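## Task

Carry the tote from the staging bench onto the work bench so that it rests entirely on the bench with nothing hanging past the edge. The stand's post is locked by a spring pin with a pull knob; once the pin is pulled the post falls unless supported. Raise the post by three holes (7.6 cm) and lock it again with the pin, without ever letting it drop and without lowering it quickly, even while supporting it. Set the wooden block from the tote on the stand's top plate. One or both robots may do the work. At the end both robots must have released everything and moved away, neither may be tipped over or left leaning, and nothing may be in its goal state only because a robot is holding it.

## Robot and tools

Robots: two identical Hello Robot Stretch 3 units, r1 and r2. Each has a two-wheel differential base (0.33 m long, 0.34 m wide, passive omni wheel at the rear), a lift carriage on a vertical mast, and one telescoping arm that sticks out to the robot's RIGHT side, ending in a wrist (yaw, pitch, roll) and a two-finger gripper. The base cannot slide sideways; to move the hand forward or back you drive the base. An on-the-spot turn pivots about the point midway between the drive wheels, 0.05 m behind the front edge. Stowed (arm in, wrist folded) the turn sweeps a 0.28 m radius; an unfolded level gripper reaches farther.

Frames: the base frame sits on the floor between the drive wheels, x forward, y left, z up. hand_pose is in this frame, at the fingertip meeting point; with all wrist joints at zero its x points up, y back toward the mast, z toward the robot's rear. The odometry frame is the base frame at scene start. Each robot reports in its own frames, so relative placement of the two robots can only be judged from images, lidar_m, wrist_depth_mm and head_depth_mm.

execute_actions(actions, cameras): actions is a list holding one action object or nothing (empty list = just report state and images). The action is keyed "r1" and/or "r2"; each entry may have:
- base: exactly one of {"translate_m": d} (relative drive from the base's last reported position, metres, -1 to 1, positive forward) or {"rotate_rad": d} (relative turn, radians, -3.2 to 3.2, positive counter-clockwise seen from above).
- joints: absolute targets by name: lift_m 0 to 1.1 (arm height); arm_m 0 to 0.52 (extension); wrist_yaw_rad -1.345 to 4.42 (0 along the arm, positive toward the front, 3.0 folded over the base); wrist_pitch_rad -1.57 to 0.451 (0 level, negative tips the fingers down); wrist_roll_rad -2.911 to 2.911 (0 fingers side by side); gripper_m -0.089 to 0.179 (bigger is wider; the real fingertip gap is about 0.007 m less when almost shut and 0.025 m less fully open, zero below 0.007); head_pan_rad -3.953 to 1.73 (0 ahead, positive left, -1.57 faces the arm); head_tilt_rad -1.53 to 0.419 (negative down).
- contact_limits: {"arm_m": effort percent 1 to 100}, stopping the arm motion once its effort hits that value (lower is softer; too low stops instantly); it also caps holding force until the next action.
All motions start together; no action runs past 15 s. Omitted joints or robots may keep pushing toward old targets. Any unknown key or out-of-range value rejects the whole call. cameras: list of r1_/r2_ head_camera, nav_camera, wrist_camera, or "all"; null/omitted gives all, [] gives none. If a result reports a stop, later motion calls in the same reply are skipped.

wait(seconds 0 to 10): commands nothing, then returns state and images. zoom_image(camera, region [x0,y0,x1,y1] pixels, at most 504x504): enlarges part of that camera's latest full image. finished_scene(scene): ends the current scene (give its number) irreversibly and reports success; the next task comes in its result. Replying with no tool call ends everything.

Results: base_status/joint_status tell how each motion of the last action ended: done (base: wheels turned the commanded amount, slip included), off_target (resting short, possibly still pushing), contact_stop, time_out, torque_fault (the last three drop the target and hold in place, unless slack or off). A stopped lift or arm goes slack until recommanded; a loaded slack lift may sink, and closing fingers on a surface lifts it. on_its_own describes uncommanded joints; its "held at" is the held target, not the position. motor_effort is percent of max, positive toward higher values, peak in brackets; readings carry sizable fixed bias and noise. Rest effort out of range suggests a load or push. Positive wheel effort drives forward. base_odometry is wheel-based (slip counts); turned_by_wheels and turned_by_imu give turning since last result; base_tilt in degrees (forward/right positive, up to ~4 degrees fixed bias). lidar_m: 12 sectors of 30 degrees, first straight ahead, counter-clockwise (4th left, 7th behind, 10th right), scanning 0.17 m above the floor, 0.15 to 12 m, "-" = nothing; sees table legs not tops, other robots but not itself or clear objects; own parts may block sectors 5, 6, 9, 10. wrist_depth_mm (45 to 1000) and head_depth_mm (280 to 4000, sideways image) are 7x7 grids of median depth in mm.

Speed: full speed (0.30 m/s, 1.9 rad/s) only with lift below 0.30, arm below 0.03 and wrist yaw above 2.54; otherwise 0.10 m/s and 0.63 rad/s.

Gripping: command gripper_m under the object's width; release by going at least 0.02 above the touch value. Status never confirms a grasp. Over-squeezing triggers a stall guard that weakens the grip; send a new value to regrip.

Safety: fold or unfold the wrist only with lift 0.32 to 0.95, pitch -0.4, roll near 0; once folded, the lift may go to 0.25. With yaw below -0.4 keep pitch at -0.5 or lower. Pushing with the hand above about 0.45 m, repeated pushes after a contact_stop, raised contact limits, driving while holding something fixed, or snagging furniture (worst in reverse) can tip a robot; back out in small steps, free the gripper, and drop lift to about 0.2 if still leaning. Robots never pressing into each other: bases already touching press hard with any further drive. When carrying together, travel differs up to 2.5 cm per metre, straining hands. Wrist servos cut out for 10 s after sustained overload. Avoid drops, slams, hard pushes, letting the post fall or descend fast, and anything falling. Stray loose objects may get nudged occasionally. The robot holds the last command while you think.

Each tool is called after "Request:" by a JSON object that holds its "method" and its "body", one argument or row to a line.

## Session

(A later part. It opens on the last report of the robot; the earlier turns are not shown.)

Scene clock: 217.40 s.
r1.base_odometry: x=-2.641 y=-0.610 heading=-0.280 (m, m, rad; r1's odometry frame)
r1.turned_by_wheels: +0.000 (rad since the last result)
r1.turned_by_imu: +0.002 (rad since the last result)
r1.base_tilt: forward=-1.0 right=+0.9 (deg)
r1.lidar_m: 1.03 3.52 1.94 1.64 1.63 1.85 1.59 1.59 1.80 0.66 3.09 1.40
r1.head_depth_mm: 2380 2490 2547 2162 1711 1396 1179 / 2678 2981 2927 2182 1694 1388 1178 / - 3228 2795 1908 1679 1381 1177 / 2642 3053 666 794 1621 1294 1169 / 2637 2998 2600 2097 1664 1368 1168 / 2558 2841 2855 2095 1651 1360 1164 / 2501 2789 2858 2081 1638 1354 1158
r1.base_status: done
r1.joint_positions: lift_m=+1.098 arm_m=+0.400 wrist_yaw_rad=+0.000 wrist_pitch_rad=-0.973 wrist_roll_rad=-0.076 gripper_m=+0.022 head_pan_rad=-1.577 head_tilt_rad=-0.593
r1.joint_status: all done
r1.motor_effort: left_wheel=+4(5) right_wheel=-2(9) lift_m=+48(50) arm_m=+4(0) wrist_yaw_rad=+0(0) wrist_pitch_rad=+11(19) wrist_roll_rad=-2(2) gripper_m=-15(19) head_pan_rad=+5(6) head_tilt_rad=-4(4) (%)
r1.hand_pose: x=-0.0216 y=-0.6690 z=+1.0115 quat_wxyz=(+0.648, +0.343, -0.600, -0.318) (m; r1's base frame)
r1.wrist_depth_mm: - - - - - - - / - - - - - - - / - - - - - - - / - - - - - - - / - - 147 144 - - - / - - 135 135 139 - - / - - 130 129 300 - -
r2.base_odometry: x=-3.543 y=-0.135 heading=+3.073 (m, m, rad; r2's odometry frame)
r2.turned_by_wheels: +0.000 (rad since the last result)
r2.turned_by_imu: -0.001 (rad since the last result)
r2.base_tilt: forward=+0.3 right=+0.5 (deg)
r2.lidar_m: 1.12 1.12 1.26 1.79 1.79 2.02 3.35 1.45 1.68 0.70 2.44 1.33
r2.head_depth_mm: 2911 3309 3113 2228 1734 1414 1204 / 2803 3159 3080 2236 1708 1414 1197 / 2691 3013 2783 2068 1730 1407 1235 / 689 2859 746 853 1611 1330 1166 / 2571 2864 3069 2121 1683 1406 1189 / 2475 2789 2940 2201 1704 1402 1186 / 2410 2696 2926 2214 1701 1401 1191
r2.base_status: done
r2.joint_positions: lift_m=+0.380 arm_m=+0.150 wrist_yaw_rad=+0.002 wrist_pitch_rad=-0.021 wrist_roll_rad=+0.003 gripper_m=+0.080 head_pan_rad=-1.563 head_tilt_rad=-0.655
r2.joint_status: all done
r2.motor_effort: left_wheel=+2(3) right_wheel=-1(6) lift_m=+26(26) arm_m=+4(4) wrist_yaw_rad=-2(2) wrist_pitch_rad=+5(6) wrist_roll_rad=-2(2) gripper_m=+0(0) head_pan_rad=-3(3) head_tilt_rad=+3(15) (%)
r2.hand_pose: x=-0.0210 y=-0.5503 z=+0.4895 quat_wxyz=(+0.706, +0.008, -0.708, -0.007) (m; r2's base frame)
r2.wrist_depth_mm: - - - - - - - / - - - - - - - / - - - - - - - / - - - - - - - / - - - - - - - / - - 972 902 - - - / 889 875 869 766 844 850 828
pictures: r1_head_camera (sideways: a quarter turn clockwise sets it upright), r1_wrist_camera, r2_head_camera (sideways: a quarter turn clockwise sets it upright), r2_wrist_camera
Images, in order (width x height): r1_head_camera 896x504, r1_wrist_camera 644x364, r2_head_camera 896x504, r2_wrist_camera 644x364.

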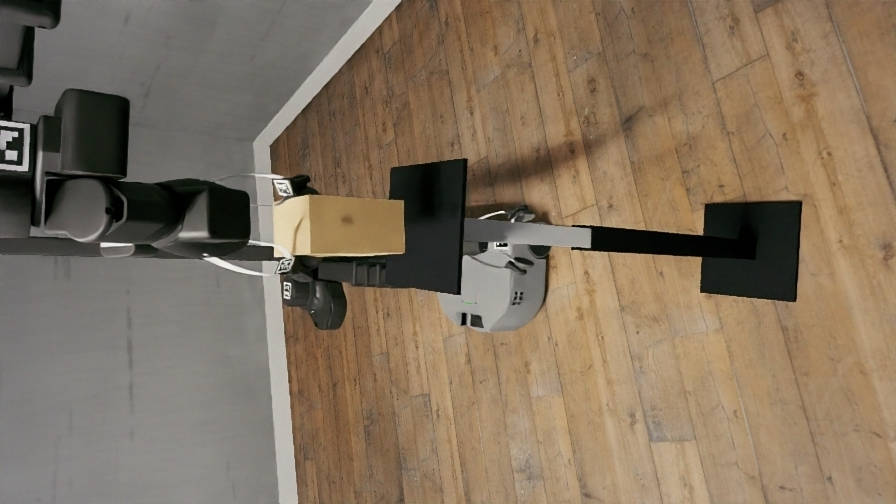

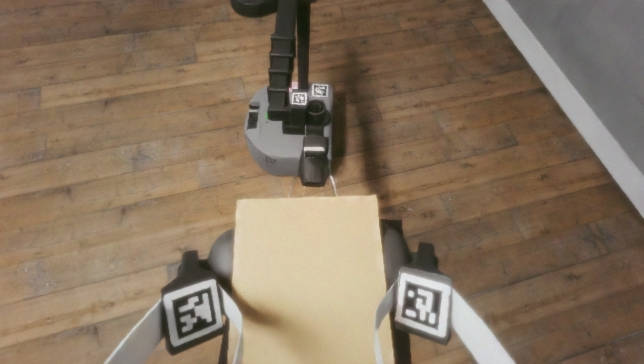

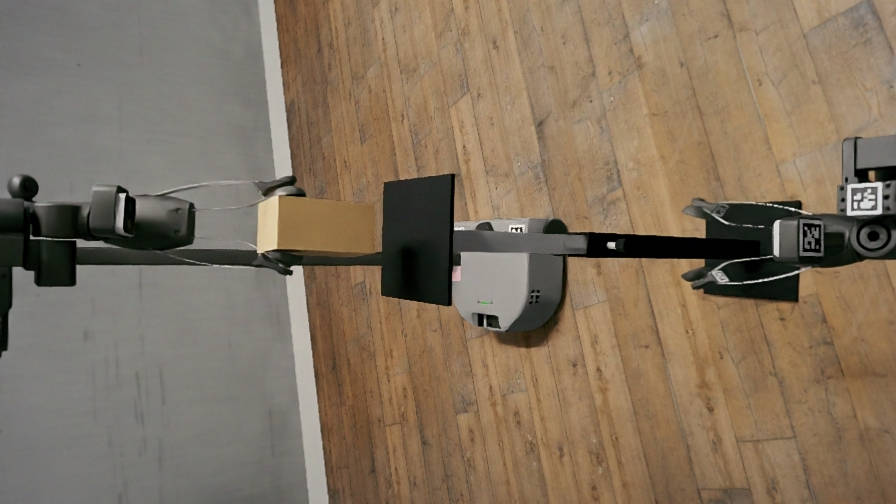

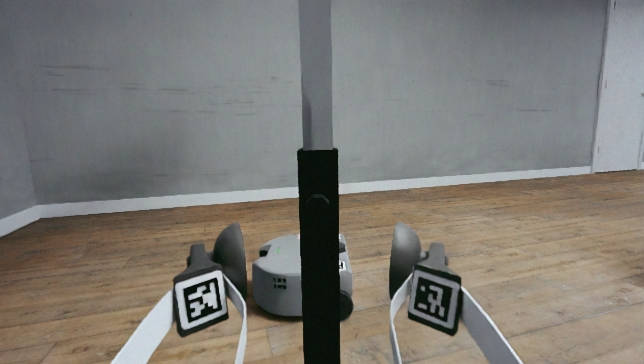

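Request:
{"method": "execute_actions", "body": {
  "actions": [
    {"r1":{"joints":{"lift_m":1.06,"arm_m":0.42}},"r2":{"joints":{"arm_m":0.2}}}
  ],
  "cameras": ["r1_head_camera","r2_head_camera","r2_wrist_camera"]
}}

Scene clock: 222.50 s.
r1.base_odometry: x=-2.641 y=-0.610 heading=-0.280 (m, m, rad; r1's odometry frame)
r1.turned_by_wheels: +0.000 (rad since the last result)
r1.turned_by_imu: +0.001 (rad since the last result)
r1.base_tilt: forward=-1.1 right=+1.0 (deg)
r1.lidar_m: 1.03 3.52 1.94 1.63 1.64 1.85 1.59 1.58 1.79 0.66 3.08 1.41
r1.head_depth_mm: - 2514 2588 2188 1688 1387 1176 / 2764 2947 2860 2153 1672 1383 1175 / - 3351 2833 1914 1672 1381 1171 / 2638 3045 709 793 1613 1294 1172 / 2648 2944 2627 2112 1649 1367 1167 / 2553 2901 2876 2074 1642 1366 1158 / 2498 2779 2837 2094 1641 1352 1154
r1.base_status: not commanded
r1.joint_positions: lift_m=+1.060 arm_m=+0.420 wrist_yaw_rad=+0.000 wrist_pitch_rad=-0.974 wrist_roll_rad=-0.076 gripper_m=+0.022 head_pan_rad=-1.577 head_tilt_rad=-0.593
r1.joint_status: all done
r1.motor_effort: left_wheel=+4(4) right_wheel=-2(2) lift_m=+39(43) arm_m=+4(0) wrist_yaw_rad=+0(0) wrist_pitch_rad=+11(11) wrist_roll_rad=-1(1) gripper_m=-15(15) head_pan_rad=+5(4) head_tilt_rad=-4(4) (%)
r1.hand_pose: x=-0.0216 y=-0.6889 z=+0.9733 quat_wxyz=(+0.648, +0.343, -0.600, -0.318) (m; r1's base frame)
r1.wrist_depth_mm: - - - - - - - / - - - - - - - / - - - 738 - - - / - - - - - - - / - - 146 143 - - - / - - 135 136 140 - - / - - 129 129 260 - -
r2.base_odometry: x=-3.543 y=-0.135 heading=+3.073 (m, m, rad; r2's odometry frame)
r2.turned_by_wheels: +0.000 (rad since the last result)
r2.turned_by_imu: -0.001 (rad since the last result)
r2.base_tilt: forward=+0.3 right=+0.4 (deg)
r2.lidar_m: 1.12 1.12 1.27 1.79 1.79 2.02 3.36 1.45 1.68 0.70 2.45 1.33
r2.head_depth_mm: 2951 3245 3135 2224 1720 1418 1207 / 2850 3150 3109 2221 1725 1417 1195 / 2720 3042 2764 2051 1716 1410 - / 685 1477 1521 822 1614 1357 1168 / 2572 2844 3066 2085 1671 1404 1190 / 2495 2774 2978 2185 1715 1396 1178 / 2416 2625 2877 2205 1712 1398 1186
r2.base_status: not commanded
r2.joint_positions: lift_m=+0.380 arm_m=+0.200 wrist_yaw_rad=+0.002 wrist_pitch_rad=-0.021 wrist_roll_rad=+0.003 gripper_m=+0.080 head_pan_rad=-1.563 head_tilt_rad=-0.655
r2.joint_status: all done
r2.motor_effort: left_wheel=+1(1) right_wheel=-2(2) lift_m=+26(27) arm_m=+4(5) wrist_yaw_rad=-2(2) wrist_pitch_rad=+6(6) wrist_roll_rad=-2(2) gripper_m=+0(0) head_pan_rad=-3(3) head_tilt_rad=+3(3) (%)
r2.hand_pose: x=-0.0210 y=-0.6003 z=+0.4895 quat_wxyz=(+0.706, +0.008, -0.708, -0.007) (m; r2's base frame)
r2.wrist_depth_mm: - - - - - - - / - - - - - - - / - - - - - - - / - - - 267 - - - / - - - 273 - - - / - - 898 861 - - - / 878 879 873 781 849 837 828
pictures: r1_head_camera (sideways: a quarter turn clockwise sets it upright), r2_head_camera (sideways: a quarter turn clockwise sets it upright), r2_wrist_camera
Images, in order (width x height): r1_head_camera 896x504, r2_head_camera 896x504, r2_wrist_camera 644x364.

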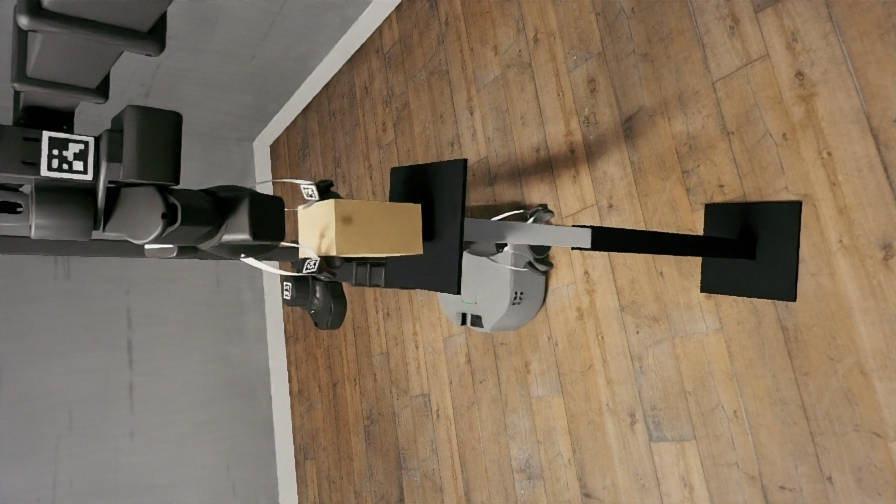

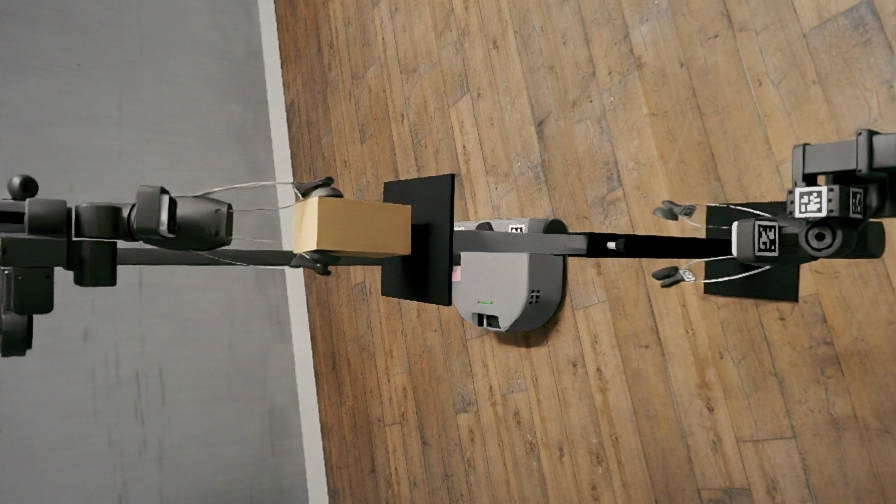

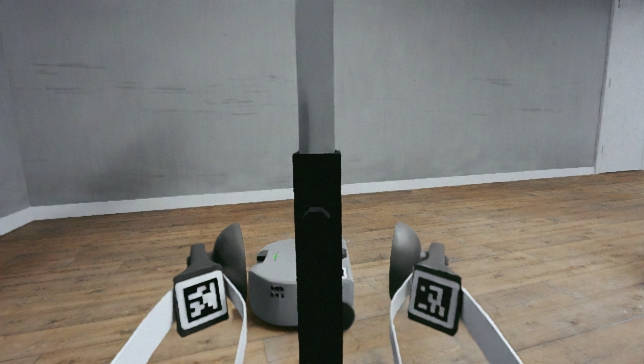

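Request:
{"method": "execute_actions", "body": {
  "actions": [
    {"r1":{"joints":{"lift_m":1.036}},"r2":{"joints":{"arm_m":0.245}}}
  ],
  "cameras": ["r1_head_camera","r2_head_camera","r2_wrist_camera"]
}}

Request:
{"method": "zoom_image", "body": {
  "camera": "r2_head_camera",
  "region": [520, 160, 760, 330]
}}

Scene clock: 227.73 s.
r1.base_odometry: x=-2.641 y=-0.610 heading=-0.280 (m, m, rad; r1's odometry frame)
r1.turned_by_wheels: +0.000 (rad since the last result)
r1.turned_by_imu: +0.001 (rad since the last result)
r1.base_tilt: forward=-1.0 right=+0.9 (deg)
r1.lidar_m: 1.03 3.52 1.94 1.63 1.63 1.85 1.59 1.58 1.80 0.66 3.08 1.41
r1.head_depth_mm: 2311 - 2574 2167 1687 1392 1185 / 2745 2911 2890 2148 1675 1379 1177 / 2751 - 2821 1915 1675 1374 1178 / 2634 3004 1043 790 1589 1295 1168 / 2608 2920 2624 2123 1668 1368 1167 / 2583 2888 2876 2089 1655 1360 1158 / 2515 2806 2868 2102 1641 1361 1162
r1.base_status: not commanded
r1.joint_positions: lift_m=+1.036 arm_m=+0.420 wrist_yaw_rad=+0.000 wrist_pitch_rad=-0.974 wrist_roll_rad=-0.076 gripper_m=+0.022 head_pan_rad=-1.577 head_tilt_rad=-0.593
r1.joint_status: all done
r1.motor_effort: left_wheel=+3(5) right_wheel=-2(2) lift_m=+39(38) arm_m=+4(4) wrist_yaw_rad=+0(0) wrist_pitch_rad=+12(11) wrist_roll_rad=-2(1) gripper_m=-15(15) head_pan_rad=+4(5) head_tilt_rad=-3(4) (%)
r1.hand_pose: x=-0.0216 y=-0.6889 z=+0.9493 quat_wxyz=(+0.648, +0.343, -0.600, -0.318) (m; r1's base frame)
r1.wrist_depth_mm: - - - - - - - / - - - - - - - / - - - - - - - / - - - - - - - / - - 147 143 - - - / - - 135 135 139 - - / 977 954 129 128 239 - -
r2.base_odometry: x=-3.543 y=-0.135 heading=+3.073 (m, m, rad; r2's odometry frame)
r2.turned_by_wheels: +0.000 (rad since the last result)
r2.turned_by_imu: -0.001 (rad since the last result)
r2.base_tilt: forward=+0.3 right=+0.5 (deg)
r2.lidar_m: 1.12 1.12 1.27 1.79 1.79 2.02 3.36 1.45 1.68 0.71 2.45 1.33
r2.head_depth_mm: 2901 3351 3084 2185 1721 1415 1200 / 2786 3168 3127 2227 1741 1404 1198 / 2687 3037 2896 2046 1721 1420 - / 693 1382 1582 820 1634 1349 1162 / 2539 2813 3093 2110 1671 1407 1188 / 2484 2770 2964 2180 1740 1405 1176 / 2456 2634 2917 2195 1715 1412 1189
r2.base_status: not commanded
r2.joint_positions: lift_m=+0.380 arm_m=+0.245 wrist_yaw_rad=+0.002 wrist_pitch_rad=-0.021 wrist_roll_rad=+0.003 gripper_m=+0.080 head_pan_rad=-1.563 head_tilt_rad=-0.655
r2.joint_status: all done
r2.motor_effort: left_wheel=+2(2) right_wheel=-2(2) lift_m=+27(26) arm_m=+4(3) wrist_yaw_rad=-2(2) wrist_pitch_rad=+5(6) wrist_roll_rad=-2(2) gripper_m=+0(0) head_pan_rad=-3(3) head_tilt_rad=+2(3) (%)
r2.hand_pose: x=-0.0210 y=-0.6453 z=+0.4895 quat_wxyz=(+0.706, +0.008, -0.708, -0.007) (m; r2's base frame)
r2.wrist_depth_mm: - - - 211 - - - / - - - 214 - - - / - - - 222 - - - / - - - 220 - - - / - - - 224 - - - / - - 885 233 - - - / 884 881 830 238 840 853 834
pictures: r1_head_camera (sideways: a quarter turn clockwise sets it upright), r2_head_camera (sideways: a quarter turn clockwise sets it upright), r2_wrist_camera
Images, in order (width x height): r1_head_camera 896x504, r2_head_camera 896x504, r2_wrist_camera 644x364.

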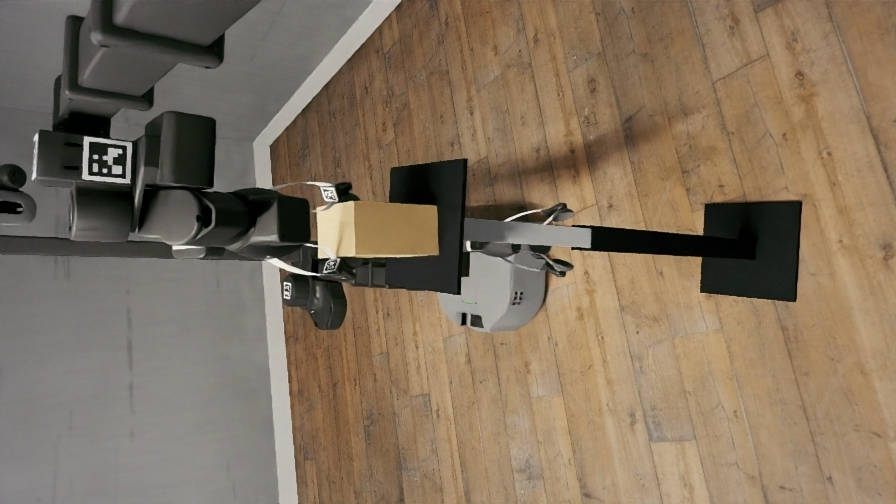

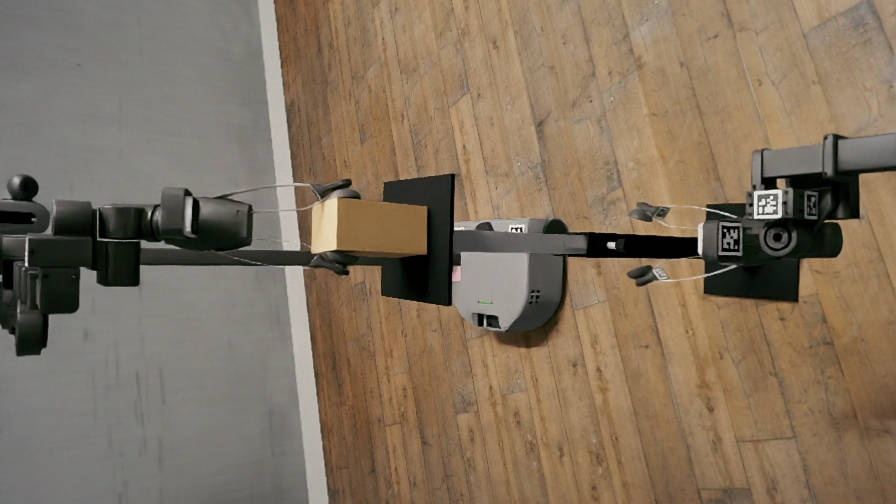

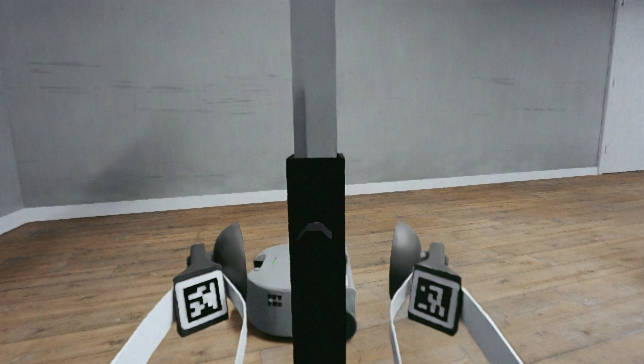

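Region (520, 160, 760, 330) of r2_head_camera's 896x504 image, scaled by 2.100, with more detail than that image has; it fills the top 357 rows of this view, and the rest is white.

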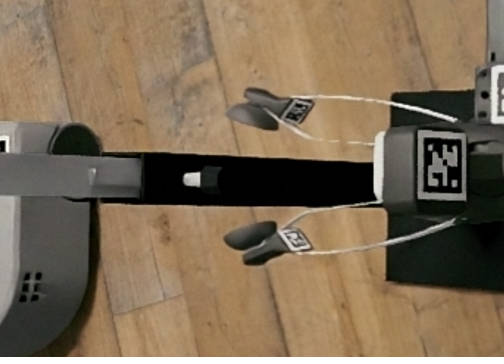

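Request:
{"method": "execute_actions", "body": {
  "actions": [
    {"r1":{"joints":{"lift_m":1.028}},"r2":{"joints":{"arm_m":0.272,"gripper_m":0.055}}}
  ],
  "cameras": ["r1_head_camera","r2_head_camera","r2_wrist_camera"]
}}

Request:
{"method": "zoom_image", "body": {
  "camera": "r2_head_camera",
  "region": [520, 160, 760, 330]
}}

Scene clock: 234.03 s.
r1.base_odometry: x=-2.641 y=-0.610 heading=-0.280 (m, m, rad; r1's odometry frame)
r1.turned_by_wheels: +0.000 (rad since the last result)
r1.turned_by_imu: +0.001 (rad since the last result)
r1.base_tilt: forward=-1.1 right=+0.9 (deg)
r1.lidar_m: 1.03 3.50 1.94 1.64 1.64 1.85 1.59 1.59 1.80 0.66 3.09 1.41
r1.head_depth_mm: 2305 - 2592 2155 1685 1383 1181 / 2749 2971 2907 2145 1700 1389 1174 / 2720 - 2792 1916 1689 1381 1169 / 2593 3029 1038 793 1529 1300 1170 / 2632 2951 2624 2094 1670 1364 1165 / 2576 2866 2878 2083 1665 1355 1164 / 2491 2792 2849 2104 1651 1356 1156
r1.base_status: not commanded
r1.joint_positions: lift_m=+1.028 arm_m=+0.420 wrist_yaw_rad=+0.000 wrist_pitch_rad=-0.945 wrist_roll_rad=-0.076 gripper_m=+0.022 head_pan_rad=-1.577 head_tilt_rad=-0.593
r1.joint_status: all done
r1.motor_effort: left_wheel=+4(3) right_wheel=-2(2) lift_m=+33(36) arm_m=+3(4) wrist_yaw_rad=+0(0) wrist_pitch_rad=-3(11) wrist_roll_rad=-2(1) gripper_m=-15(15) head_pan_rad=+5(4) head_tilt_rad=-4(4) (%)
r1.hand_pose: x=-0.0215 y=-0.6953 z=+0.9452 quat_wxyz=(+0.653, +0.334, -0.605, -0.310) (m; r1's base frame)
r1.wrist_depth_mm: - - - - - - - / - - - - - - - / - - - - - - - / - - - 670 - - - / - - 148 144 - - - / - - 134 134 139 - - / 961 952 127 126 236 - -
r2.base_odometry: x=-3.543 y=-0.135 heading=+3.073 (m, m, rad; r2's odometry frame)
r2.turned_by_wheels: +0.000 (rad since the last result)
r2.turned_by_imu: -0.001 (rad since the last result)
r2.base_tilt: forward=+0.3 right=+0.7 (deg)
r2.lidar_m: 1.12 1.12 1.27 1.80 1.79 2.02 3.35 1.45 1.68 0.70 2.44 1.34
r2.head_depth_mm: 2876 3289 3083 2218 1743 1412 1192 / 2797 3153 3148 2236 1731 1421 1200 / 2717 3001 3108 2036 1728 1453 1147 / 703 744 1595 820 1619 1370 1165 / 2427 2922 3071 2114 1696 1402 1192 / 2529 2782 2935 2201 1709 1401 1192 / 2420 2646 2895 2194 1698 1398 1190
r2.base_status: not commanded
r2.joint_positions: lift_m=+0.380 arm_m=+0.272 wrist_yaw_rad=+0.002 wrist_pitch_rad=-0.021 wrist_roll_rad=+0.003 gripper_m=+0.055 head_pan_rad=-1.563 head_tilt_rad=-0.655
r2.joint_status: all done
r2.motor_effort: left_wheel=+1(2) right_wheel=-1(2) lift_m=+26(26) arm_m=+4(4) wrist_yaw_rad=-2(2) wrist_pitch_rad=+6(6) wrist_roll_rad=-2(2) gripper_m=+0(78) head_pan_rad=-3(3) head_tilt_rad=+3(1) (%)
r2.hand_pose: x=-0.0210 y=-0.6723 z=+0.4895 quat_wxyz=(+0.706, +0.008, -0.708, -0.007) (m; r2's base frame)
r2.wrist_depth_mm: - - - 185 - - - / - - - 190 - - - / - - - 195 - - - / - - - 191 - - - / - - - 195 - - - / - - - 202 - - - / 881 874 846 208 817 832 831
pictures: r1_head_camera (sideways: a quarter turn clockwise sets it upright), r2_head_camera (sideways: a quarter turn clockwise sets it upright), r2_wrist_camera
Images, in order (width x height): r1_head_camera 896x504, r2_head_camera 896x504, r2_wrist_camera 644x364.

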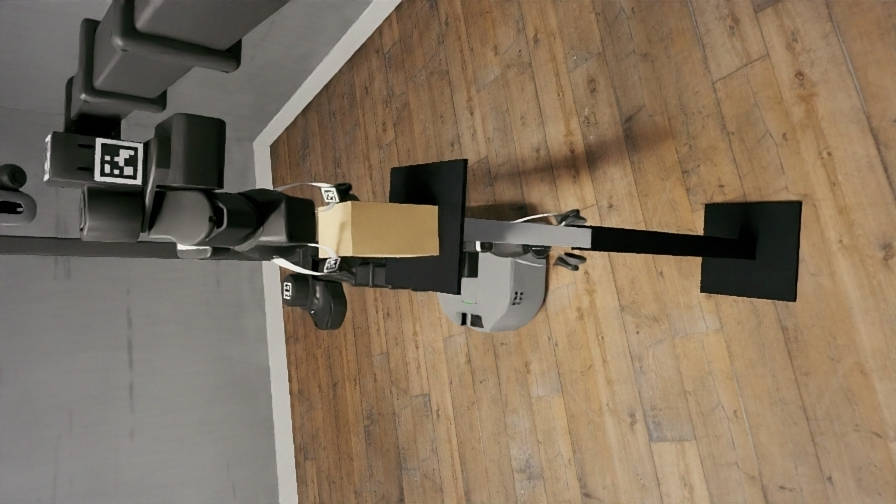

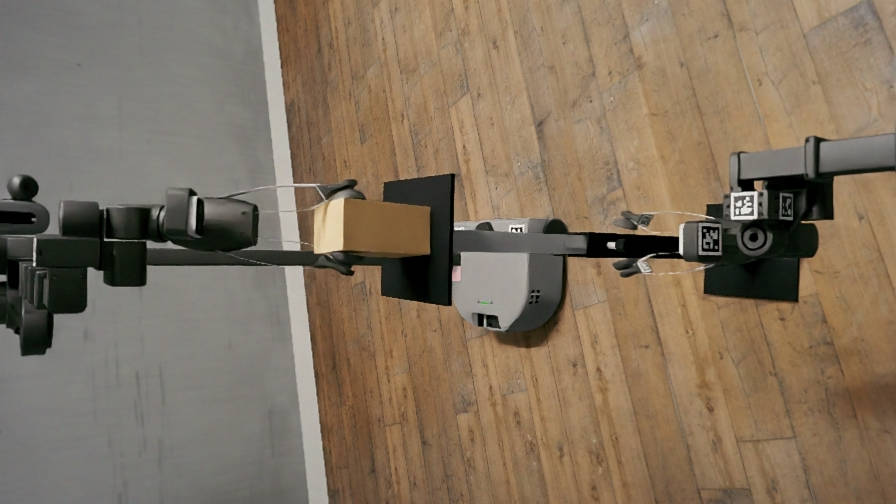

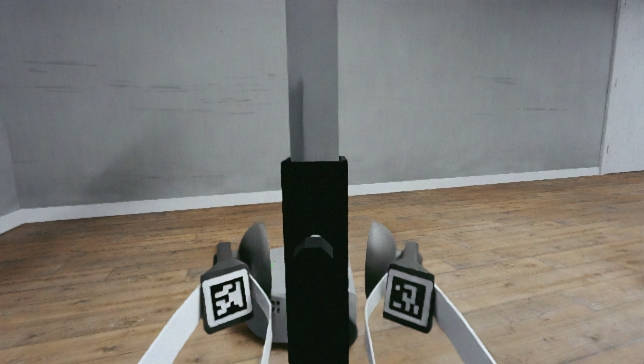

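Region (520, 160, 760, 330) of r2_head_camera's 896x504 image, scaled by 2.100, with more detail than that image has; it fills the top 357 rows of this view, and the rest is white.

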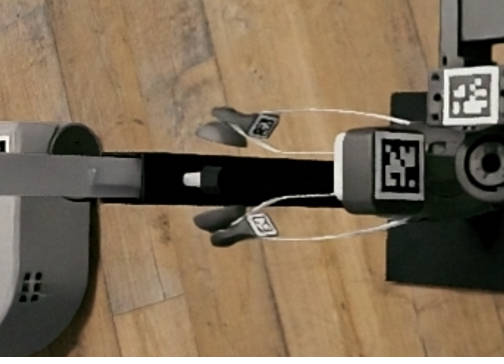

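Request:
{"method": "execute_actions", "body": {
  "actions": [
    {"r1":{"joints":{"gripper_m":0.12}},"r2":{"joints":{"gripper_m":-0.015}}}
  ],
  "cameras": []
}}

Request:
{"method": "execute_actions", "body": {
  "actions": [
    {"r1":{"joints":{"arm_m":0.12}}}
  ],
  "cameras": []
}}

Request:
{"method": "execute_actions", "body": {
  "actions": [
    {"r1":{"joints":{"lift_m":0.69,"wrist_pitch_rad":0,"wrist_roll_rad":0,"gripper_m":0.09}}}
  ],
  "cameras": ["r1_head_camera","r1_wrist_camera","r2_wrist_camera"]
}}

Scene clock: 240.00 s.
r1.base_odometry: x=-2.641 y=-0.610 heading=-0.280 (m, m, rad; r1's odometry frame)
r1.turned_by_wheels: +0.000 (rad since the last result)
r1.turned_by_imu: +0.001 (rad since the last result)
r1.base_tilt: forward=-1.1 right=+1.0 (deg)
r1.lidar_m: 1.03 3.53 1.94 1.64 1.63 1.85 1.59 1.58 1.79 0.66 3.10 1.41
r1.head_depth_mm: 2324 - 2569 2180 1695 1395 1182 / 2745 2994 2878 2164 1688 1400 1174 / 2731 - 2863 1898 1672 1383 1178 / 2594 3001 735 794 1534 1297 1165 / 2645 2984 2699 2104 1665 1365 1161 / 2585 2900 2867 2089 1644 1365 1155 / 2507 2775 2827 2091 1632 1353 1156
r1.base_status: not commanded
r1.joint_positions: lift_m=+1.028 arm_m=+0.420 wrist_yaw_rad=-0.002 wrist_pitch_rad=-0.957 wrist_roll_rad=-0.076 gripper_m=+0.120 head_pan_rad=-1.577 head_tilt_rad=-0.593
r1.joint_status: all done
r1.motor_effort: left_wheel=+4(3) right_wheel=-1(2) lift_m=+35(35) arm_m=+3(3) wrist_yaw_rad=+3(3) wrist_pitch_rad=+3(3) wrist_roll_rad=-2(2) gripper_m=+1(82) head_pan_rad=+4(5) head_tilt_rad=-4(3) (%)
r1.hand_pose: x=-0.0219 y=-0.6928 z=+0.9436 quat_wxyz=(+0.651, +0.337, -0.603, -0.314) (m; r1's base frame)
r1.wrist_depth_mm: - - - - - - - / - - - - - - - / - - - - - - - / - - - 628 - - - / - - 270 144 269 - - / - - 243 133 246 - - / 954 - 227 126 234 - -
r2.base_odometry: x=-3.543 y=-0.135 heading=+3.073 (m, m, rad; r2's odometry frame)
r2.turned_by_wheels: +0.000 (rad since the last result)
r2.turned_by_imu: -0.001 (rad since the last result)
r2.base_tilt: forward=+0.2 right=+0.5 (deg)
r2.lidar_m: 1.12 1.12 1.27 1.79 1.79 2.02 3.38 1.45 1.69 0.71 2.44 1.33
r2.head_depth_mm: 2911 3267 3157 2259 1724 1410 1202 / 2785 3148 3099 2208 1728 1425 1192 / 2712 3003 2950 2063 1732 1454 1146 / 700 1374 2647 819 1620 1352 1172 / 2467 2820 3065 2095 1673 1412 1185 / 2533 2791 2980 2201 1712 1411 1185 / 2384 2643 2876 2194 1704 1402 1181
r2.base_status: not commanded
r2.joint_positions: lift_m=+0.380 arm_m=+0.272 wrist_yaw_rad=+0.006 wrist_pitch_rad=-0.021 wrist_roll_rad=+0.003 gripper_m=-0.014 head_pan_rad=-1.563 head_tilt_rad=-0.655
r2.joint_status: all done
r2.motor_effort: left_wheel=+3(3) right_wheel=-4(4) lift_m=+26(26) arm_m=+4(4) wrist_yaw_rad=-7(9) wrist_pitch_rad=+5(6) wrist_roll_rad=-2(2) gripper_m=-18(91) head_pan_rad=-3(3) head_tilt_rad=+3(3) (%)
r2.hand_pose: x=-0.0199 y=-0.6724 z=+0.4897 quat_wxyz=(+0.706, +0.010, -0.708, -0.005) (m; r2's base frame)
r2.wrist_depth_mm: - - - 186 - - - / - - - 189 - - - / - - - 196 - - - / - - - 191 - - - / - - - 194 - - - / - - - 181 - - - / 882 866 816 207 853 845 825
pictures: none
No camera images: the call's "cameras" was empty. Leave "cameras" out to get every camera's image.

Scene clock: 243.43 s.
r1.base_odometry: x=-2.641 y=-0.610 heading=-0.280 (m, m, rad; r1's odometry frame)
r1.turned_by_wheels: +0.000 (rad since the last result)
r1.turned_by_imu: +0.001 (rad since the last result)
r1.base_tilt: forward=-1.0 right=+0.9 (deg)
r1.lidar_m: 1.03 3.54 1.94 1.64 1.63 1.85 1.59 1.59 1.80 0.66 3.08 1.41
r1.head_depth_mm: 2329 - - - 1695 1392 1180 / 2784 - - - 1694 1381 1178 / 2811 3030 - - 1630 1374 1170 / 2664 3001 1558 789 1575 1293 1173 / 2649 2963 2585 2088 1617 1367 1164 / 2584 2879 2901 2099 1651 1360 1161 / 2534 2804 2865 2086 1641 1361 1159
r1.base_status: not commanded
r1.joint_positions: lift_m=+1.028 arm_m=+0.120 wrist_yaw_rad=-0.001 wrist_pitch_rad=-0.958 wrist_roll_rad=-0.076 gripper_m=+0.120 head_pan_rad=-1.577 head_tilt_rad=-0.593
r1.joint_status: all done
r1.motor_effort: left_wheel=+2(3) right_wheel=-1(2) lift_m=+36(35) arm_m=-3(7) wrist_yaw_rad=+1(2) wrist_pitch_rad=+4(4) wrist_roll_rad=-2(1) gripper_m=+0(1) head_pan_rad=+5(5) head_tilt_rad=-4(4) (%)
r1.hand_pose: x=-0.0217 y=-0.3929 z=+0.9434 quat_wxyz=(+0.651, +0.338, -0.603, -0.314) (m; r1's base frame)
r1.wrist_depth_mm: - - - 342 - - - / - - - 358 - - - / - - - - - - - / - - - - - - - / - - - - - - - / - - - - - - - / 960 - - - - - -
r2.base_odometry: x=-3.543 y=-0.135 heading=+3.073 (m, m, rad; r2's odometry frame)
r2.turned_by_wheels: +0.000 (rad since the last result)
r2.turned_by_imu: -0.001 (rad since the last result)
r2.base_tilt: forward=+0.3 right=+0.3 (deg)
r2.lidar_m: 1.12 1.12 1.27 1.79 1.79 2.02 3.36 1.45 1.68 0.71 2.44 1.33
r2.head_depth_mm: 2947 3301 3052 2249 1733 1416 1203 / 2820 3146 3101 2233 1724 1412 1192 / 2746 3041 3097 2033 1727 1449 1149 / 953 2805 2794 821 1618 1367 1168 / 2530 2882 3070 2125 1673 1401 1199 / 2469 2704 2988 2201 1699 1401 1182 / 2421 2688 2898 2170 1702 1399 1192
r2.base_status: not commanded
r2.joint_positions: lift_m=+0.380 arm_m=+0.272 wrist_yaw_rad=+0.006 wrist_pitch_rad=-0.021 wrist_roll_rad=+0.003 gripper_m=-0.014 head_pan_rad=-1.563 head_tilt_rad=-0.655
r2.joint_status: not commanded
r2.motor_effort: left_wheel=+3(3) right_wheel=-4(4) lift_m=+25(26) arm_m=+4(4) wrist_yaw_rad=-7(7) wrist_pitch_rad=+6(5) wrist_roll_rad=-2(2) gripper_m=-18(17) head_pan_rad=-3(3) head_tilt_rad=+2(2) (%)
r2.hand_pose: x=-0.0199 y=-0.6724 z=+0.4897 quat_wxyz=(+0.706, +0.010, -0.708, -0.005) (m; r2's base frame)
r2.wrist_depth_mm: - - - 185 - - - / - - - 189 - - - / - - - 195 - - - / - - - 191 - - - / - - - 194 - - - / - - - 182 - - - / 865 877 817 207 849 857 837
pictures: none
No camera images: the call's "cameras" was empty. Leave "cameras" out to get every camera's image.

Scene clock: 247.33 s.
r1.base_odometry: x=-2.641 y=-0.610 heading=-0.280 (m, m, rad; r1's odometry frame)
r1.turned_by_wheels: +0.000 (rad since the last result)
r1.turned_by_imu: +0.001 (rad since the last result)
r1.base_tilt: forward=-1.0 right=+0.9 (deg)
r1.lidar_m: 1.03 3.54 1.94 1.64 1.64 1.85 1.59 1.59 1.79 0.66 3.08 1.40
r1.head_depth_mm: 2340 2448 2578 2183 1691 1395 1208 / 2801 3055 2896 2183 1699 1466 - / 2770 3155 2974 1901 1686 - 1122 / 2661 3019 1487 790 1542 - 1146 / 2643 3002 2627 2090 1665 1364 1160 / 2578 2868 2884 2090 1649 1364 1165 / 2532 2769 2856 2094 1641 1357 1160
r1.base_status: not commanded
r1.joint_positions: lift_m=+0.690 arm_m=+0.120 wrist_yaw_rad=-0.001 wrist_pitch_rad=-0.022 wrist_roll_rad=-0.007 gripper_m=+0.090 head_pan_rad=-1.577 head_tilt_rad=-0.593
r1.joint_status: all done
r1.motor_effort: left_wheel=+3(4) right_wheel=-2(2) lift_m=+35(35) arm_m=-3(4) wrist_yaw_rad=+1(1) wrist_pitch_rad=+10(11) wrist_roll_rad=+2(3) gripper_m=+1(78) head_pan_rad=+4(5) head_tilt_rad=-4(4) (%)
r1.hand_pose: x=-0.0217 y=-0.5209 z=+0.7993 quat_wxyz=(+0.710, +0.008, -0.704, -0.008) (m; r1's base frame)
r1.wrist_depth_mm: - - - 262 - - - / - - - 264 - - - / - - - 274 - - - / - - - 307 - - - / - - - 925 - - - / - - - 621 - - - / - - - 638 - - -
r2.base_odometry: x=-3.543 y=-0.135 heading=+3.073 (m, m, rad; r2's odometry frame)
r2.turned_by_wheels: +0.000 (rad since the last result)
r2.turned_by_imu: -0.001 (rad since the last result)
r2.base_tilt: forward=+0.2 right=+0.4 (deg)
r2.lidar_m: 1.12 1.12 1.27 1.79 1.79 2.03 3.36 1.45 1.69 0.71 2.44 1.34
r2.head_depth_mm: 2895 3287 3075 2244 1732 1416 1196 / 2855 3215 3084 2252 1721 1412 1202 / 2747 3046 3095 2045 1713 1439 1143 / 2615 2762 1098 819 1621 1364 1168 / 2565 2716 3069 2121 1685 1401 1196 / 2468 2761 2952 2167 1729 1409 1190 / 2423 2676 2907 2175 1710 1397 1185
r2.base_status: not commanded
r2.joint_positions: lift_m=+0.380 arm_m=+0.272 wrist_yaw_rad=+0.006 wrist_pitch_rad=-0.021 wrist_roll_rad=+0.003 gripper_m=-0.014 head_pan_rad=-1.563 head_tilt_rad=-0.655
r2.joint_status: not commanded
r2.motor_effort: left_wheel=+3(3) right_wheel=-4(4) lift_m=+27(26) arm_m=+4(4) wrist_yaw_rad=-7(7) wrist_pitch_rad=+5(5) wrist_roll_rad=-2(2) gripper_m=-17(17) head_pan_rad=-3(3) head_tilt_rad=+2(2) (%)
r2.hand_pose: x=-0.0199 y=-0.6724 z=+0.4897 quat_wxyz=(+0.706, +0.010, -0.708, -0.005) (m; r2's base frame)
r2.wrist_depth_mm: - - - 186 - - - / - - - 190 - - - / - - - 195 - - - / - - - 192 - - - / - - - 194 - - - / - - - 182 - - - / 863 873 830 207 846 830 848
pictures: r1_head_camera (sideways: a quarter turn clockwise sets it upright), r1_wrist_camera, r2_wrist_camera
Images, in order (width x height): r1_head_camera 896x504, r1_wrist_camera 644x364, r2_wrist_camera 644x364.

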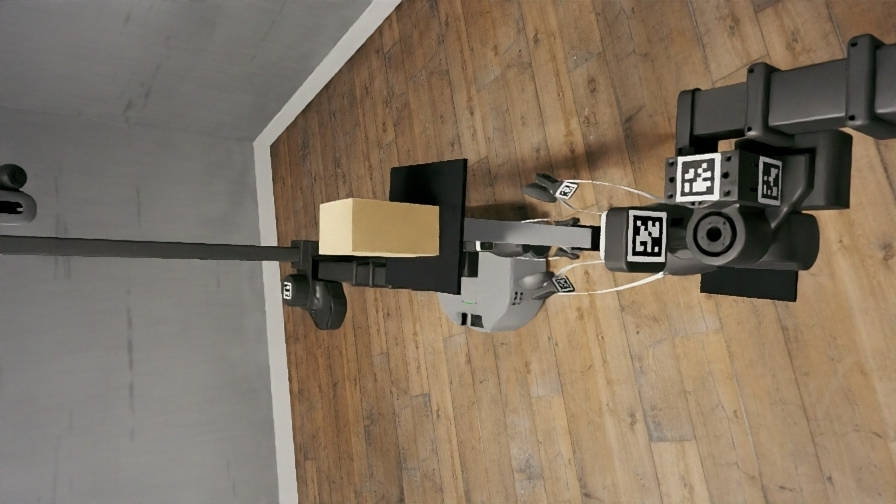

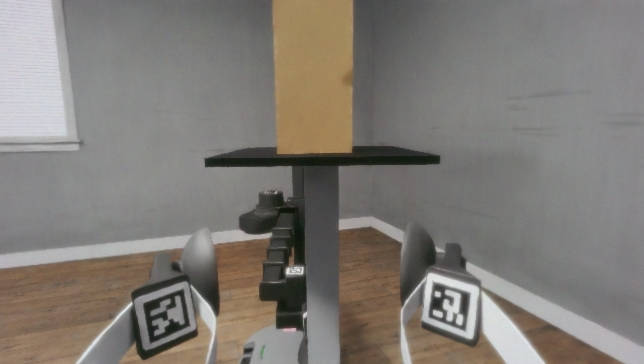

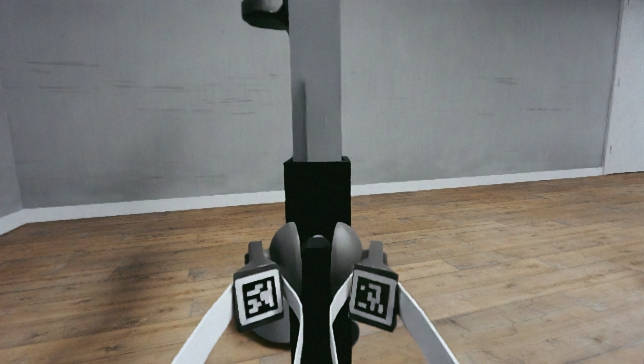

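Request:
{"method": "execute_actions", "body": {
  "actions": [
    {"r1":{"base":{"translate_m":-0.01},"joints":{"lift_m":0.675,"arm_m":0.277},"contact_limits":{"arm_m":15}}}
  ],
  "cameras": ["r1_head_camera","r1_wrist_camera","r2_head_camera"]
}}

Scene clock: 252.53 s.
r1.base_odometry: x=-2.651 y=-0.607 heading=-0.280 (m, m, rad; r1's odometry frame)
r1.turned_by_wheels: +0.000 (rad since the last result)
r1.turned_by_imu: +0.001 (rad since the last result)
r1.base_tilt: forward=-1.0 right=+1.0 (deg)
r1.lidar_m: 1.04 3.53 1.94 1.63 1.63 1.84 1.58 1.58 1.78 0.66 3.10 1.41
r1.head_depth_mm: 2344 2447 2559 2167 1698 1392 1181 / 2743 2990 2831 2167 1744 - - / 2787 3163 2927 1907 - 1359 1176 / 2721 3023 1500 760 1638 1331 1170 / 2647 2986 2618 2032 1676 1366 1169 / 2619 2914 2885 2093 1659 1361 1154 / 2525 2791 2857 2073 1653 1352 1158
r1.base_status: done
r1.joint_positions: lift_m=+0.675 arm_m=+0.277 wrist_yaw_rad=-0.001 wrist_pitch_rad=-0.021 wrist_roll_rad=-0.006 gripper_m=+0.090 head_pan_rad=-1.577 head_tilt_rad=-0.593
r1.joint_status: all done
r1.motor_effort: left_wheel=+3(4) right_wheel=-2(7) lift_m=+35(36) arm_m=+3(11) wrist_yaw_rad=+1(1) wrist_pitch_rad=+10(10) wrist_roll_rad=+2(2) gripper_m=+0(0) head_pan_rad=+4(4) head_tilt_rad=-5(5) (%)
r1.contact_limits: arm_m 15 (drawing in: default 32, maximum 52; extending or still: default 44, maximum 71)
r1.hand_pose: x=-0.0217 y=-0.6774 z=+0.7845 quat_wxyz=(+0.709, +0.007, -0.705, -0.008) (m; r1's base frame)
r1.wrist_depth_mm: - - 112 115 - - - / - - 115 117 - - - / - - 116 118 - - - / - - - 146 - - - / - - - 149 - - - / - - - 152 - - - / - - - 156 - - -
r2.base_odometry: x=-3.543 y=-0.135 heading=+3.073 (m, m, rad; r2's odometry frame)
r2.turned_by_wheels: +0.000 (rad since the last result)
r2.turned_by_imu: -0.001 (rad since the last result)
r2.base_tilt: forward=+0.3 right=+0.4 (deg)
r2.lidar_m: 1.12 1.12 1.27 1.79 1.79 2.03 3.37 1.45 1.69 0.71 2.44 1.34
r2.head_depth_mm: 2890 3294 3113 2234 1733 1421 1196 / 2780 3138 3141 2209 1730 1414 1200 / 2709 3036 3085 2054 1717 1450 1147 / 1337 2811 1028 818 1619 1358 1170 / 2551 2722 2911 2123 1687 1400 1190 / 2480 2765 2941 2199 1723 1400 1187 / 2409 2650 2867 2200 1700 1403 1187
r2.base_status: not commanded
r2.joint_positions: lift_m=+0.380 arm_m=+0.272 wrist_yaw_rad=+0.006 wrist_pitch_rad=-0.021 wrist_roll_rad=+0.003 gripper_m=-0.014 head_pan_rad=-1.563 head_tilt_rad=-0.655
r2.joint_status: not commanded
r2.motor_effort: left_wheel=+3(3) right_wheel=-4(4) lift_m=+27(26) arm_m=+4(4) wrist_yaw_rad=-7(7) wrist_pitch_rad=+6(6) wrist_roll_rad=-2(2) gripper_m=-17(17) head_pan_rad=-3(3) head_tilt_rad=+4(3) (%)
r2.hand_pose: x=-0.0199 y=-0.6724 z=+0.4897 quat_wxyz=(+0.706, +0.010, -0.708, -0.005) (m; r2's base frame)
r2.wrist_depth_mm: - - - 186 - - - / - - - 190 - - - / - - - 194 - - - / - - - 192 - - - / - - - 194 - - - / - - - 182 - - - / 871 862 832 207 857 837 834
pictures: r1_head_camera (sideways: a quarter turn clockwise sets it upright), r1_wrist_camera, r2_head_camera (sideways: a quarter turn clockwise sets it upright)
Images, in order (width x height): r1_head_camera 896x504, r1_wrist_camera 644x364, r2_head_camera 896x504.

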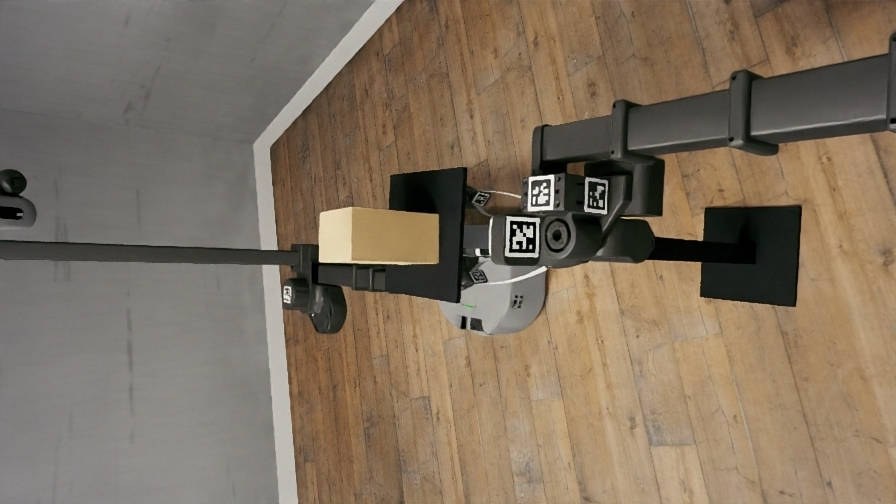

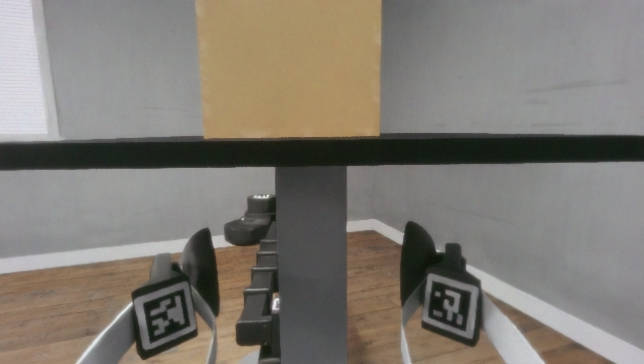

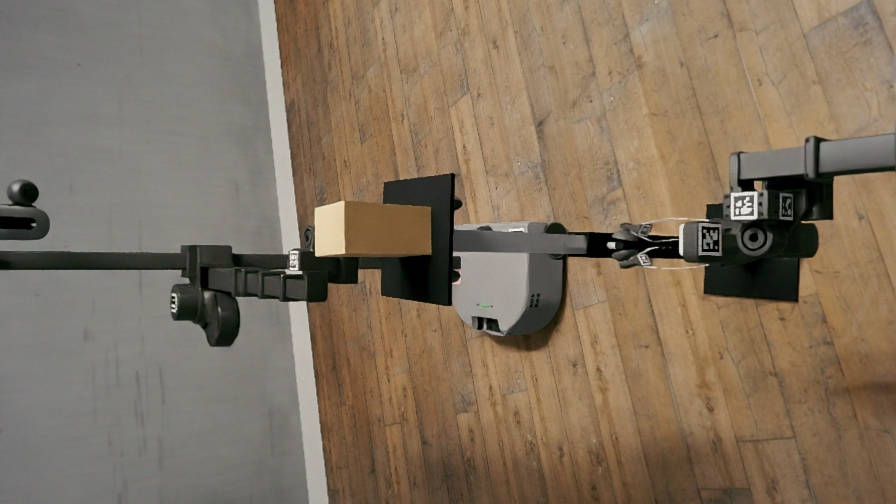

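Request:
{"method": "execute_actions", "body": {
  "actions": [
    {"r1":{"joints":{"lift_m":0.708,"gripper_m":0.05}}}
  ],
  "cameras": ["r1_wrist_camera"]
}}

Scene clock: 255.77 s.
r1.base_odometry: x=-2.651 y=-0.607 heading=-0.280 (m, m, rad; r1's odometry frame)
r1.turned_by_wheels: +0.000 (rad since the last result)
r1.turned_by_imu: +0.001 (rad since the last result)
r1.base_tilt: forward=-1.1 right=+0.8 (deg)
r1.lidar_m: 1.04 3.52 1.93 1.63 1.63 1.85 1.58 1.58 1.78 0.66 3.09 1.41
r1.head_depth_mm: 2349 2447 2582 2156 1695 1391 1214 / 2770 3003 2873 2138 1734 - - / 2792 3179 2920 1980 - 1385 1179 / 2704 3064 1498 736 1618 1331 1168 / 2650 2948 2648 2021 1660 1368 1171 / 2568 2894 2860 2098 1649 1367 1168 / 2509 2788 2848 2068 1644 1356 1153
r1.base_status: not commanded
r1.joint_positions: lift_m=+0.708 arm_m=+0.277 wrist_yaw_rad=-0.001 wrist_pitch_rad=-0.021 wrist_roll_rad=-0.006 gripper_m=+0.050 head_pan_rad=-1.577 head_tilt_rad=-0.593
r1.joint_status: all done
r1.motor_effort: left_wheel=+3(3) right_wheel=-2(2) lift_m=+47(49) arm_m=+4(3) wrist_yaw_rad=+1(2) wrist_pitch_rad=+10(10) wrist_roll_rad=+2(2) gripper_m=+0(77) head_pan_rad=+4(4) head_tilt_rad=-5(4) (%)
r1.hand_pose: x=-0.0217 y=-0.6774 z=+0.8171 quat_wxyz=(+0.709, +0.007, -0.705, -0.008) (m; r1's base frame)
r1.wrist_depth_mm: - - 113 115 - - - / - - 115 117 - - - / - - 117 119 - - - / - - 121 122 231 - - / - 121 119 118 117 116 - / 93 86 84 84 84 85 89 / - - 550 156 - - -
r2.base_odometry: x=-3.543 y=-0.135 heading=+3.073 (m, m, rad; r2's odometry frame)
r2.turned_by_wheels: +0.000 (rad since the last result)
r2.turned_by_imu: -0.001 (rad since the last result)
r2.base_tilt: forward=+0.3 right=+0.4 (deg)
r2.lidar_m: 1.12 1.12 1.27 1.79 1.79 2.02 3.36 1.45 1.69 0.71 2.44 1.33
r2.head_depth_mm: 2944 3316 3116 2218 1730 1419 1197 / 2856 3155 3102 2229 1730 1413 1198 / 2722 3034 3073 2021 1732 1442 1139 / 1331 2868 981 819 1623 1370 1161 / 2556 2717 2929 2114 1685 1414 1190 / 2545 2777 2963 2197 1718 1410 1198 / 2416 2692 2891 2223 1725 1389 1184
r2.base_status: not commanded
r2.joint_positions: lift_m=+0.380 arm_m=+0.272 wrist_yaw_rad=+0.006 wrist_pitch_rad=-0.021 wrist_roll_rad=+0.003 gripper_m=-0.014 head_pan_rad=-1.563 head_tilt_rad=-0.655
r2.joint_status: not commanded
r2.motor_effort: left_wheel=+3(3) right_wheel=-4(4) lift_m=+26(26) arm_m=+4(3) wrist_yaw_rad=-7(7) wrist_pitch_rad=+5(5) wrist_roll_rad=-1(2) gripper_m=-17(17) head_pan_rad=-3(3) head_tilt_rad=+2(2) (%)
r2.hand_pose: x=-0.0199 y=-0.6724 z=+0.4897 quat_wxyz=(+0.706, +0.010, -0.708, -0.005) (m; r2's base frame)
r2.wrist_depth_mm: - - - 185 - - - / - - - 190 - - - / - - - 195 - - - / - - - 192 - - - / - - - 194 - - - / - - - 182 - - - / 875 884 827 208 861 861 840
pictures: r1_wrist_camera
Images, in order (width x height): r1_wrist_camera 644x364.

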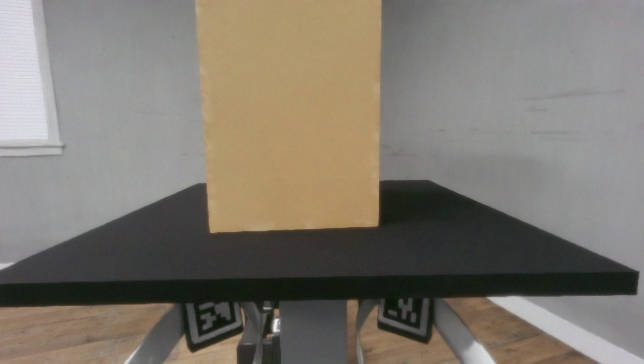

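Request:
{"method": "execute_actions", "body": {
  "actions": [
    {"r1":{"joints":{"lift_m":0.718}}}
  ],
  "cameras": []
}}

Scene clock: 258.13 s.
r1.base_odometry: x=-2.651 y=-0.607 heading=-0.280 (m, m, rad; r1's odometry frame)
r1.turned_by_wheels: +0.000 (rad since the last result)
r1.turned_by_imu: +0.000 (rad since the last result)
r1.base_tilt: forward=-1.2 right=+1.0 (deg)
r1.lidar_m: 1.04 3.51 1.94 1.63 1.63 1.85 1.58 1.57 1.79 0.66 3.08 1.41
r1.head_depth_mm: 2352 2454 2567 2170 1696 1398 1208 / 2738 2943 2892 2152 1739 - 1143 / 2801 3181 2939 1968 - 1375 1173 / 2676 2998 1496 738 1622 1331 1165 / 2658 2951 2600 2028 1663 1360 1160 / 2596 2846 2854 2091 1654 1358 1170 / 2496 2773 2834 2087 1654 1360 1155
r1.base_status: not commanded
r1.joint_positions: lift_m=+0.718 arm_m=+0.277 wrist_yaw_rad=-0.001 wrist_pitch_rad=-0.048 wrist_roll_rad=-0.004 gripper_m=+0.050 head_pan_rad=-1.577 head_tilt_rad=-0.593
r1.joint_status: all done
r1.motor_effort: left_wheel=+2(4) right_wheel=-2(2) lift_m=+50(49) arm_m=+4(3) wrist_yaw_rad=+2(1) wrist_pitch_rad=+23(24) wrist_roll_rad=+1(2) gripper_m=+0(0) head_pan_rad=+4(5) head_tilt_rad=-3(4) (%)
r1.hand_pose: x=-0.0217 y=-0.6765 z=+0.8200 quat_wxyz=(+0.708, +0.017, -0.705, -0.018) (m; r1's base frame)
r1.wrist_depth_mm: - - 110 113 - - - / - - 113 115 - - - / - - 116 119 - - - / - - 119 121 230 - - / - 131 121 123 126 125 - / 96 90 89 88 87 87 86 / - - 494 157 - - -
r2.base_odometry: x=-3.543 y=-0.135 heading=+3.073 (m, m, rad; r2's odometry frame)
r2.turned_by_wheels: +0.000 (rad since the last result)
r2.turned_by_imu: -0.001 (rad since the last result)
r2.base_tilt: forward=+0.4 right=+0.4 (deg)
r2.lidar_m: 1.12 1.12 1.27 1.79 1.79 2.02 3.34 1.45 1.69 0.71 2.45 1.33
r2.head_depth_mm: 2881 3308 3100 2213 1714 1421 1207 / 2819 3184 3095 2196 1723 1409 1191 / 2725 3083 3066 2048 1732 1448 1145 / 1337 2837 974 819 1608 1360 1174 / 2543 2725 2837 2093 1699 1400 1186 / 2486 2768 2975 2201 1703 1393 1183 / 2422 2670 2826 2184 1713 1394 1189
r2.base_status: not commanded
r2.joint_positions: lift_m=+0.380 arm_m=+0.272 wrist_yaw_rad=+0.006 wrist_pitch_rad=-0.021 wrist_roll_rad=+0.003 gripper_m=-0.014 head_pan_rad=-1.563 head_tilt_rad=-0.655
r2.joint_status: not commanded
r2.motor_effort: left_wheel=+3(3) right_wheel=-4(4) lift_m=+27(26) arm_m=+4(4) wrist_yaw_rad=-7(7) wrist_pitch_rad=+5(5) wrist_roll_rad=-2(2) gripper_m=-17(18) head_pan_rad=-3(3) head_tilt_rad=+2(3) (%)
r2.hand_pose: x=-0.0199 y=-0.6724 z=+0.4897 quat_wxyz=(+0.706, +0.010, -0.708, -0.005) (m; r2's base frame)
r2.wrist_depth_mm: - - - 186 - - - / - - - 189 - - - / - - - 195 - - - / - - - 192 - - - / - - - 195 - - - / - - - 182 - - - / 872 883 832 208 863 849 828
pictures: none
No camera images: the call's "cameras" was empty. Leave "cameras" out to get every camera's image.


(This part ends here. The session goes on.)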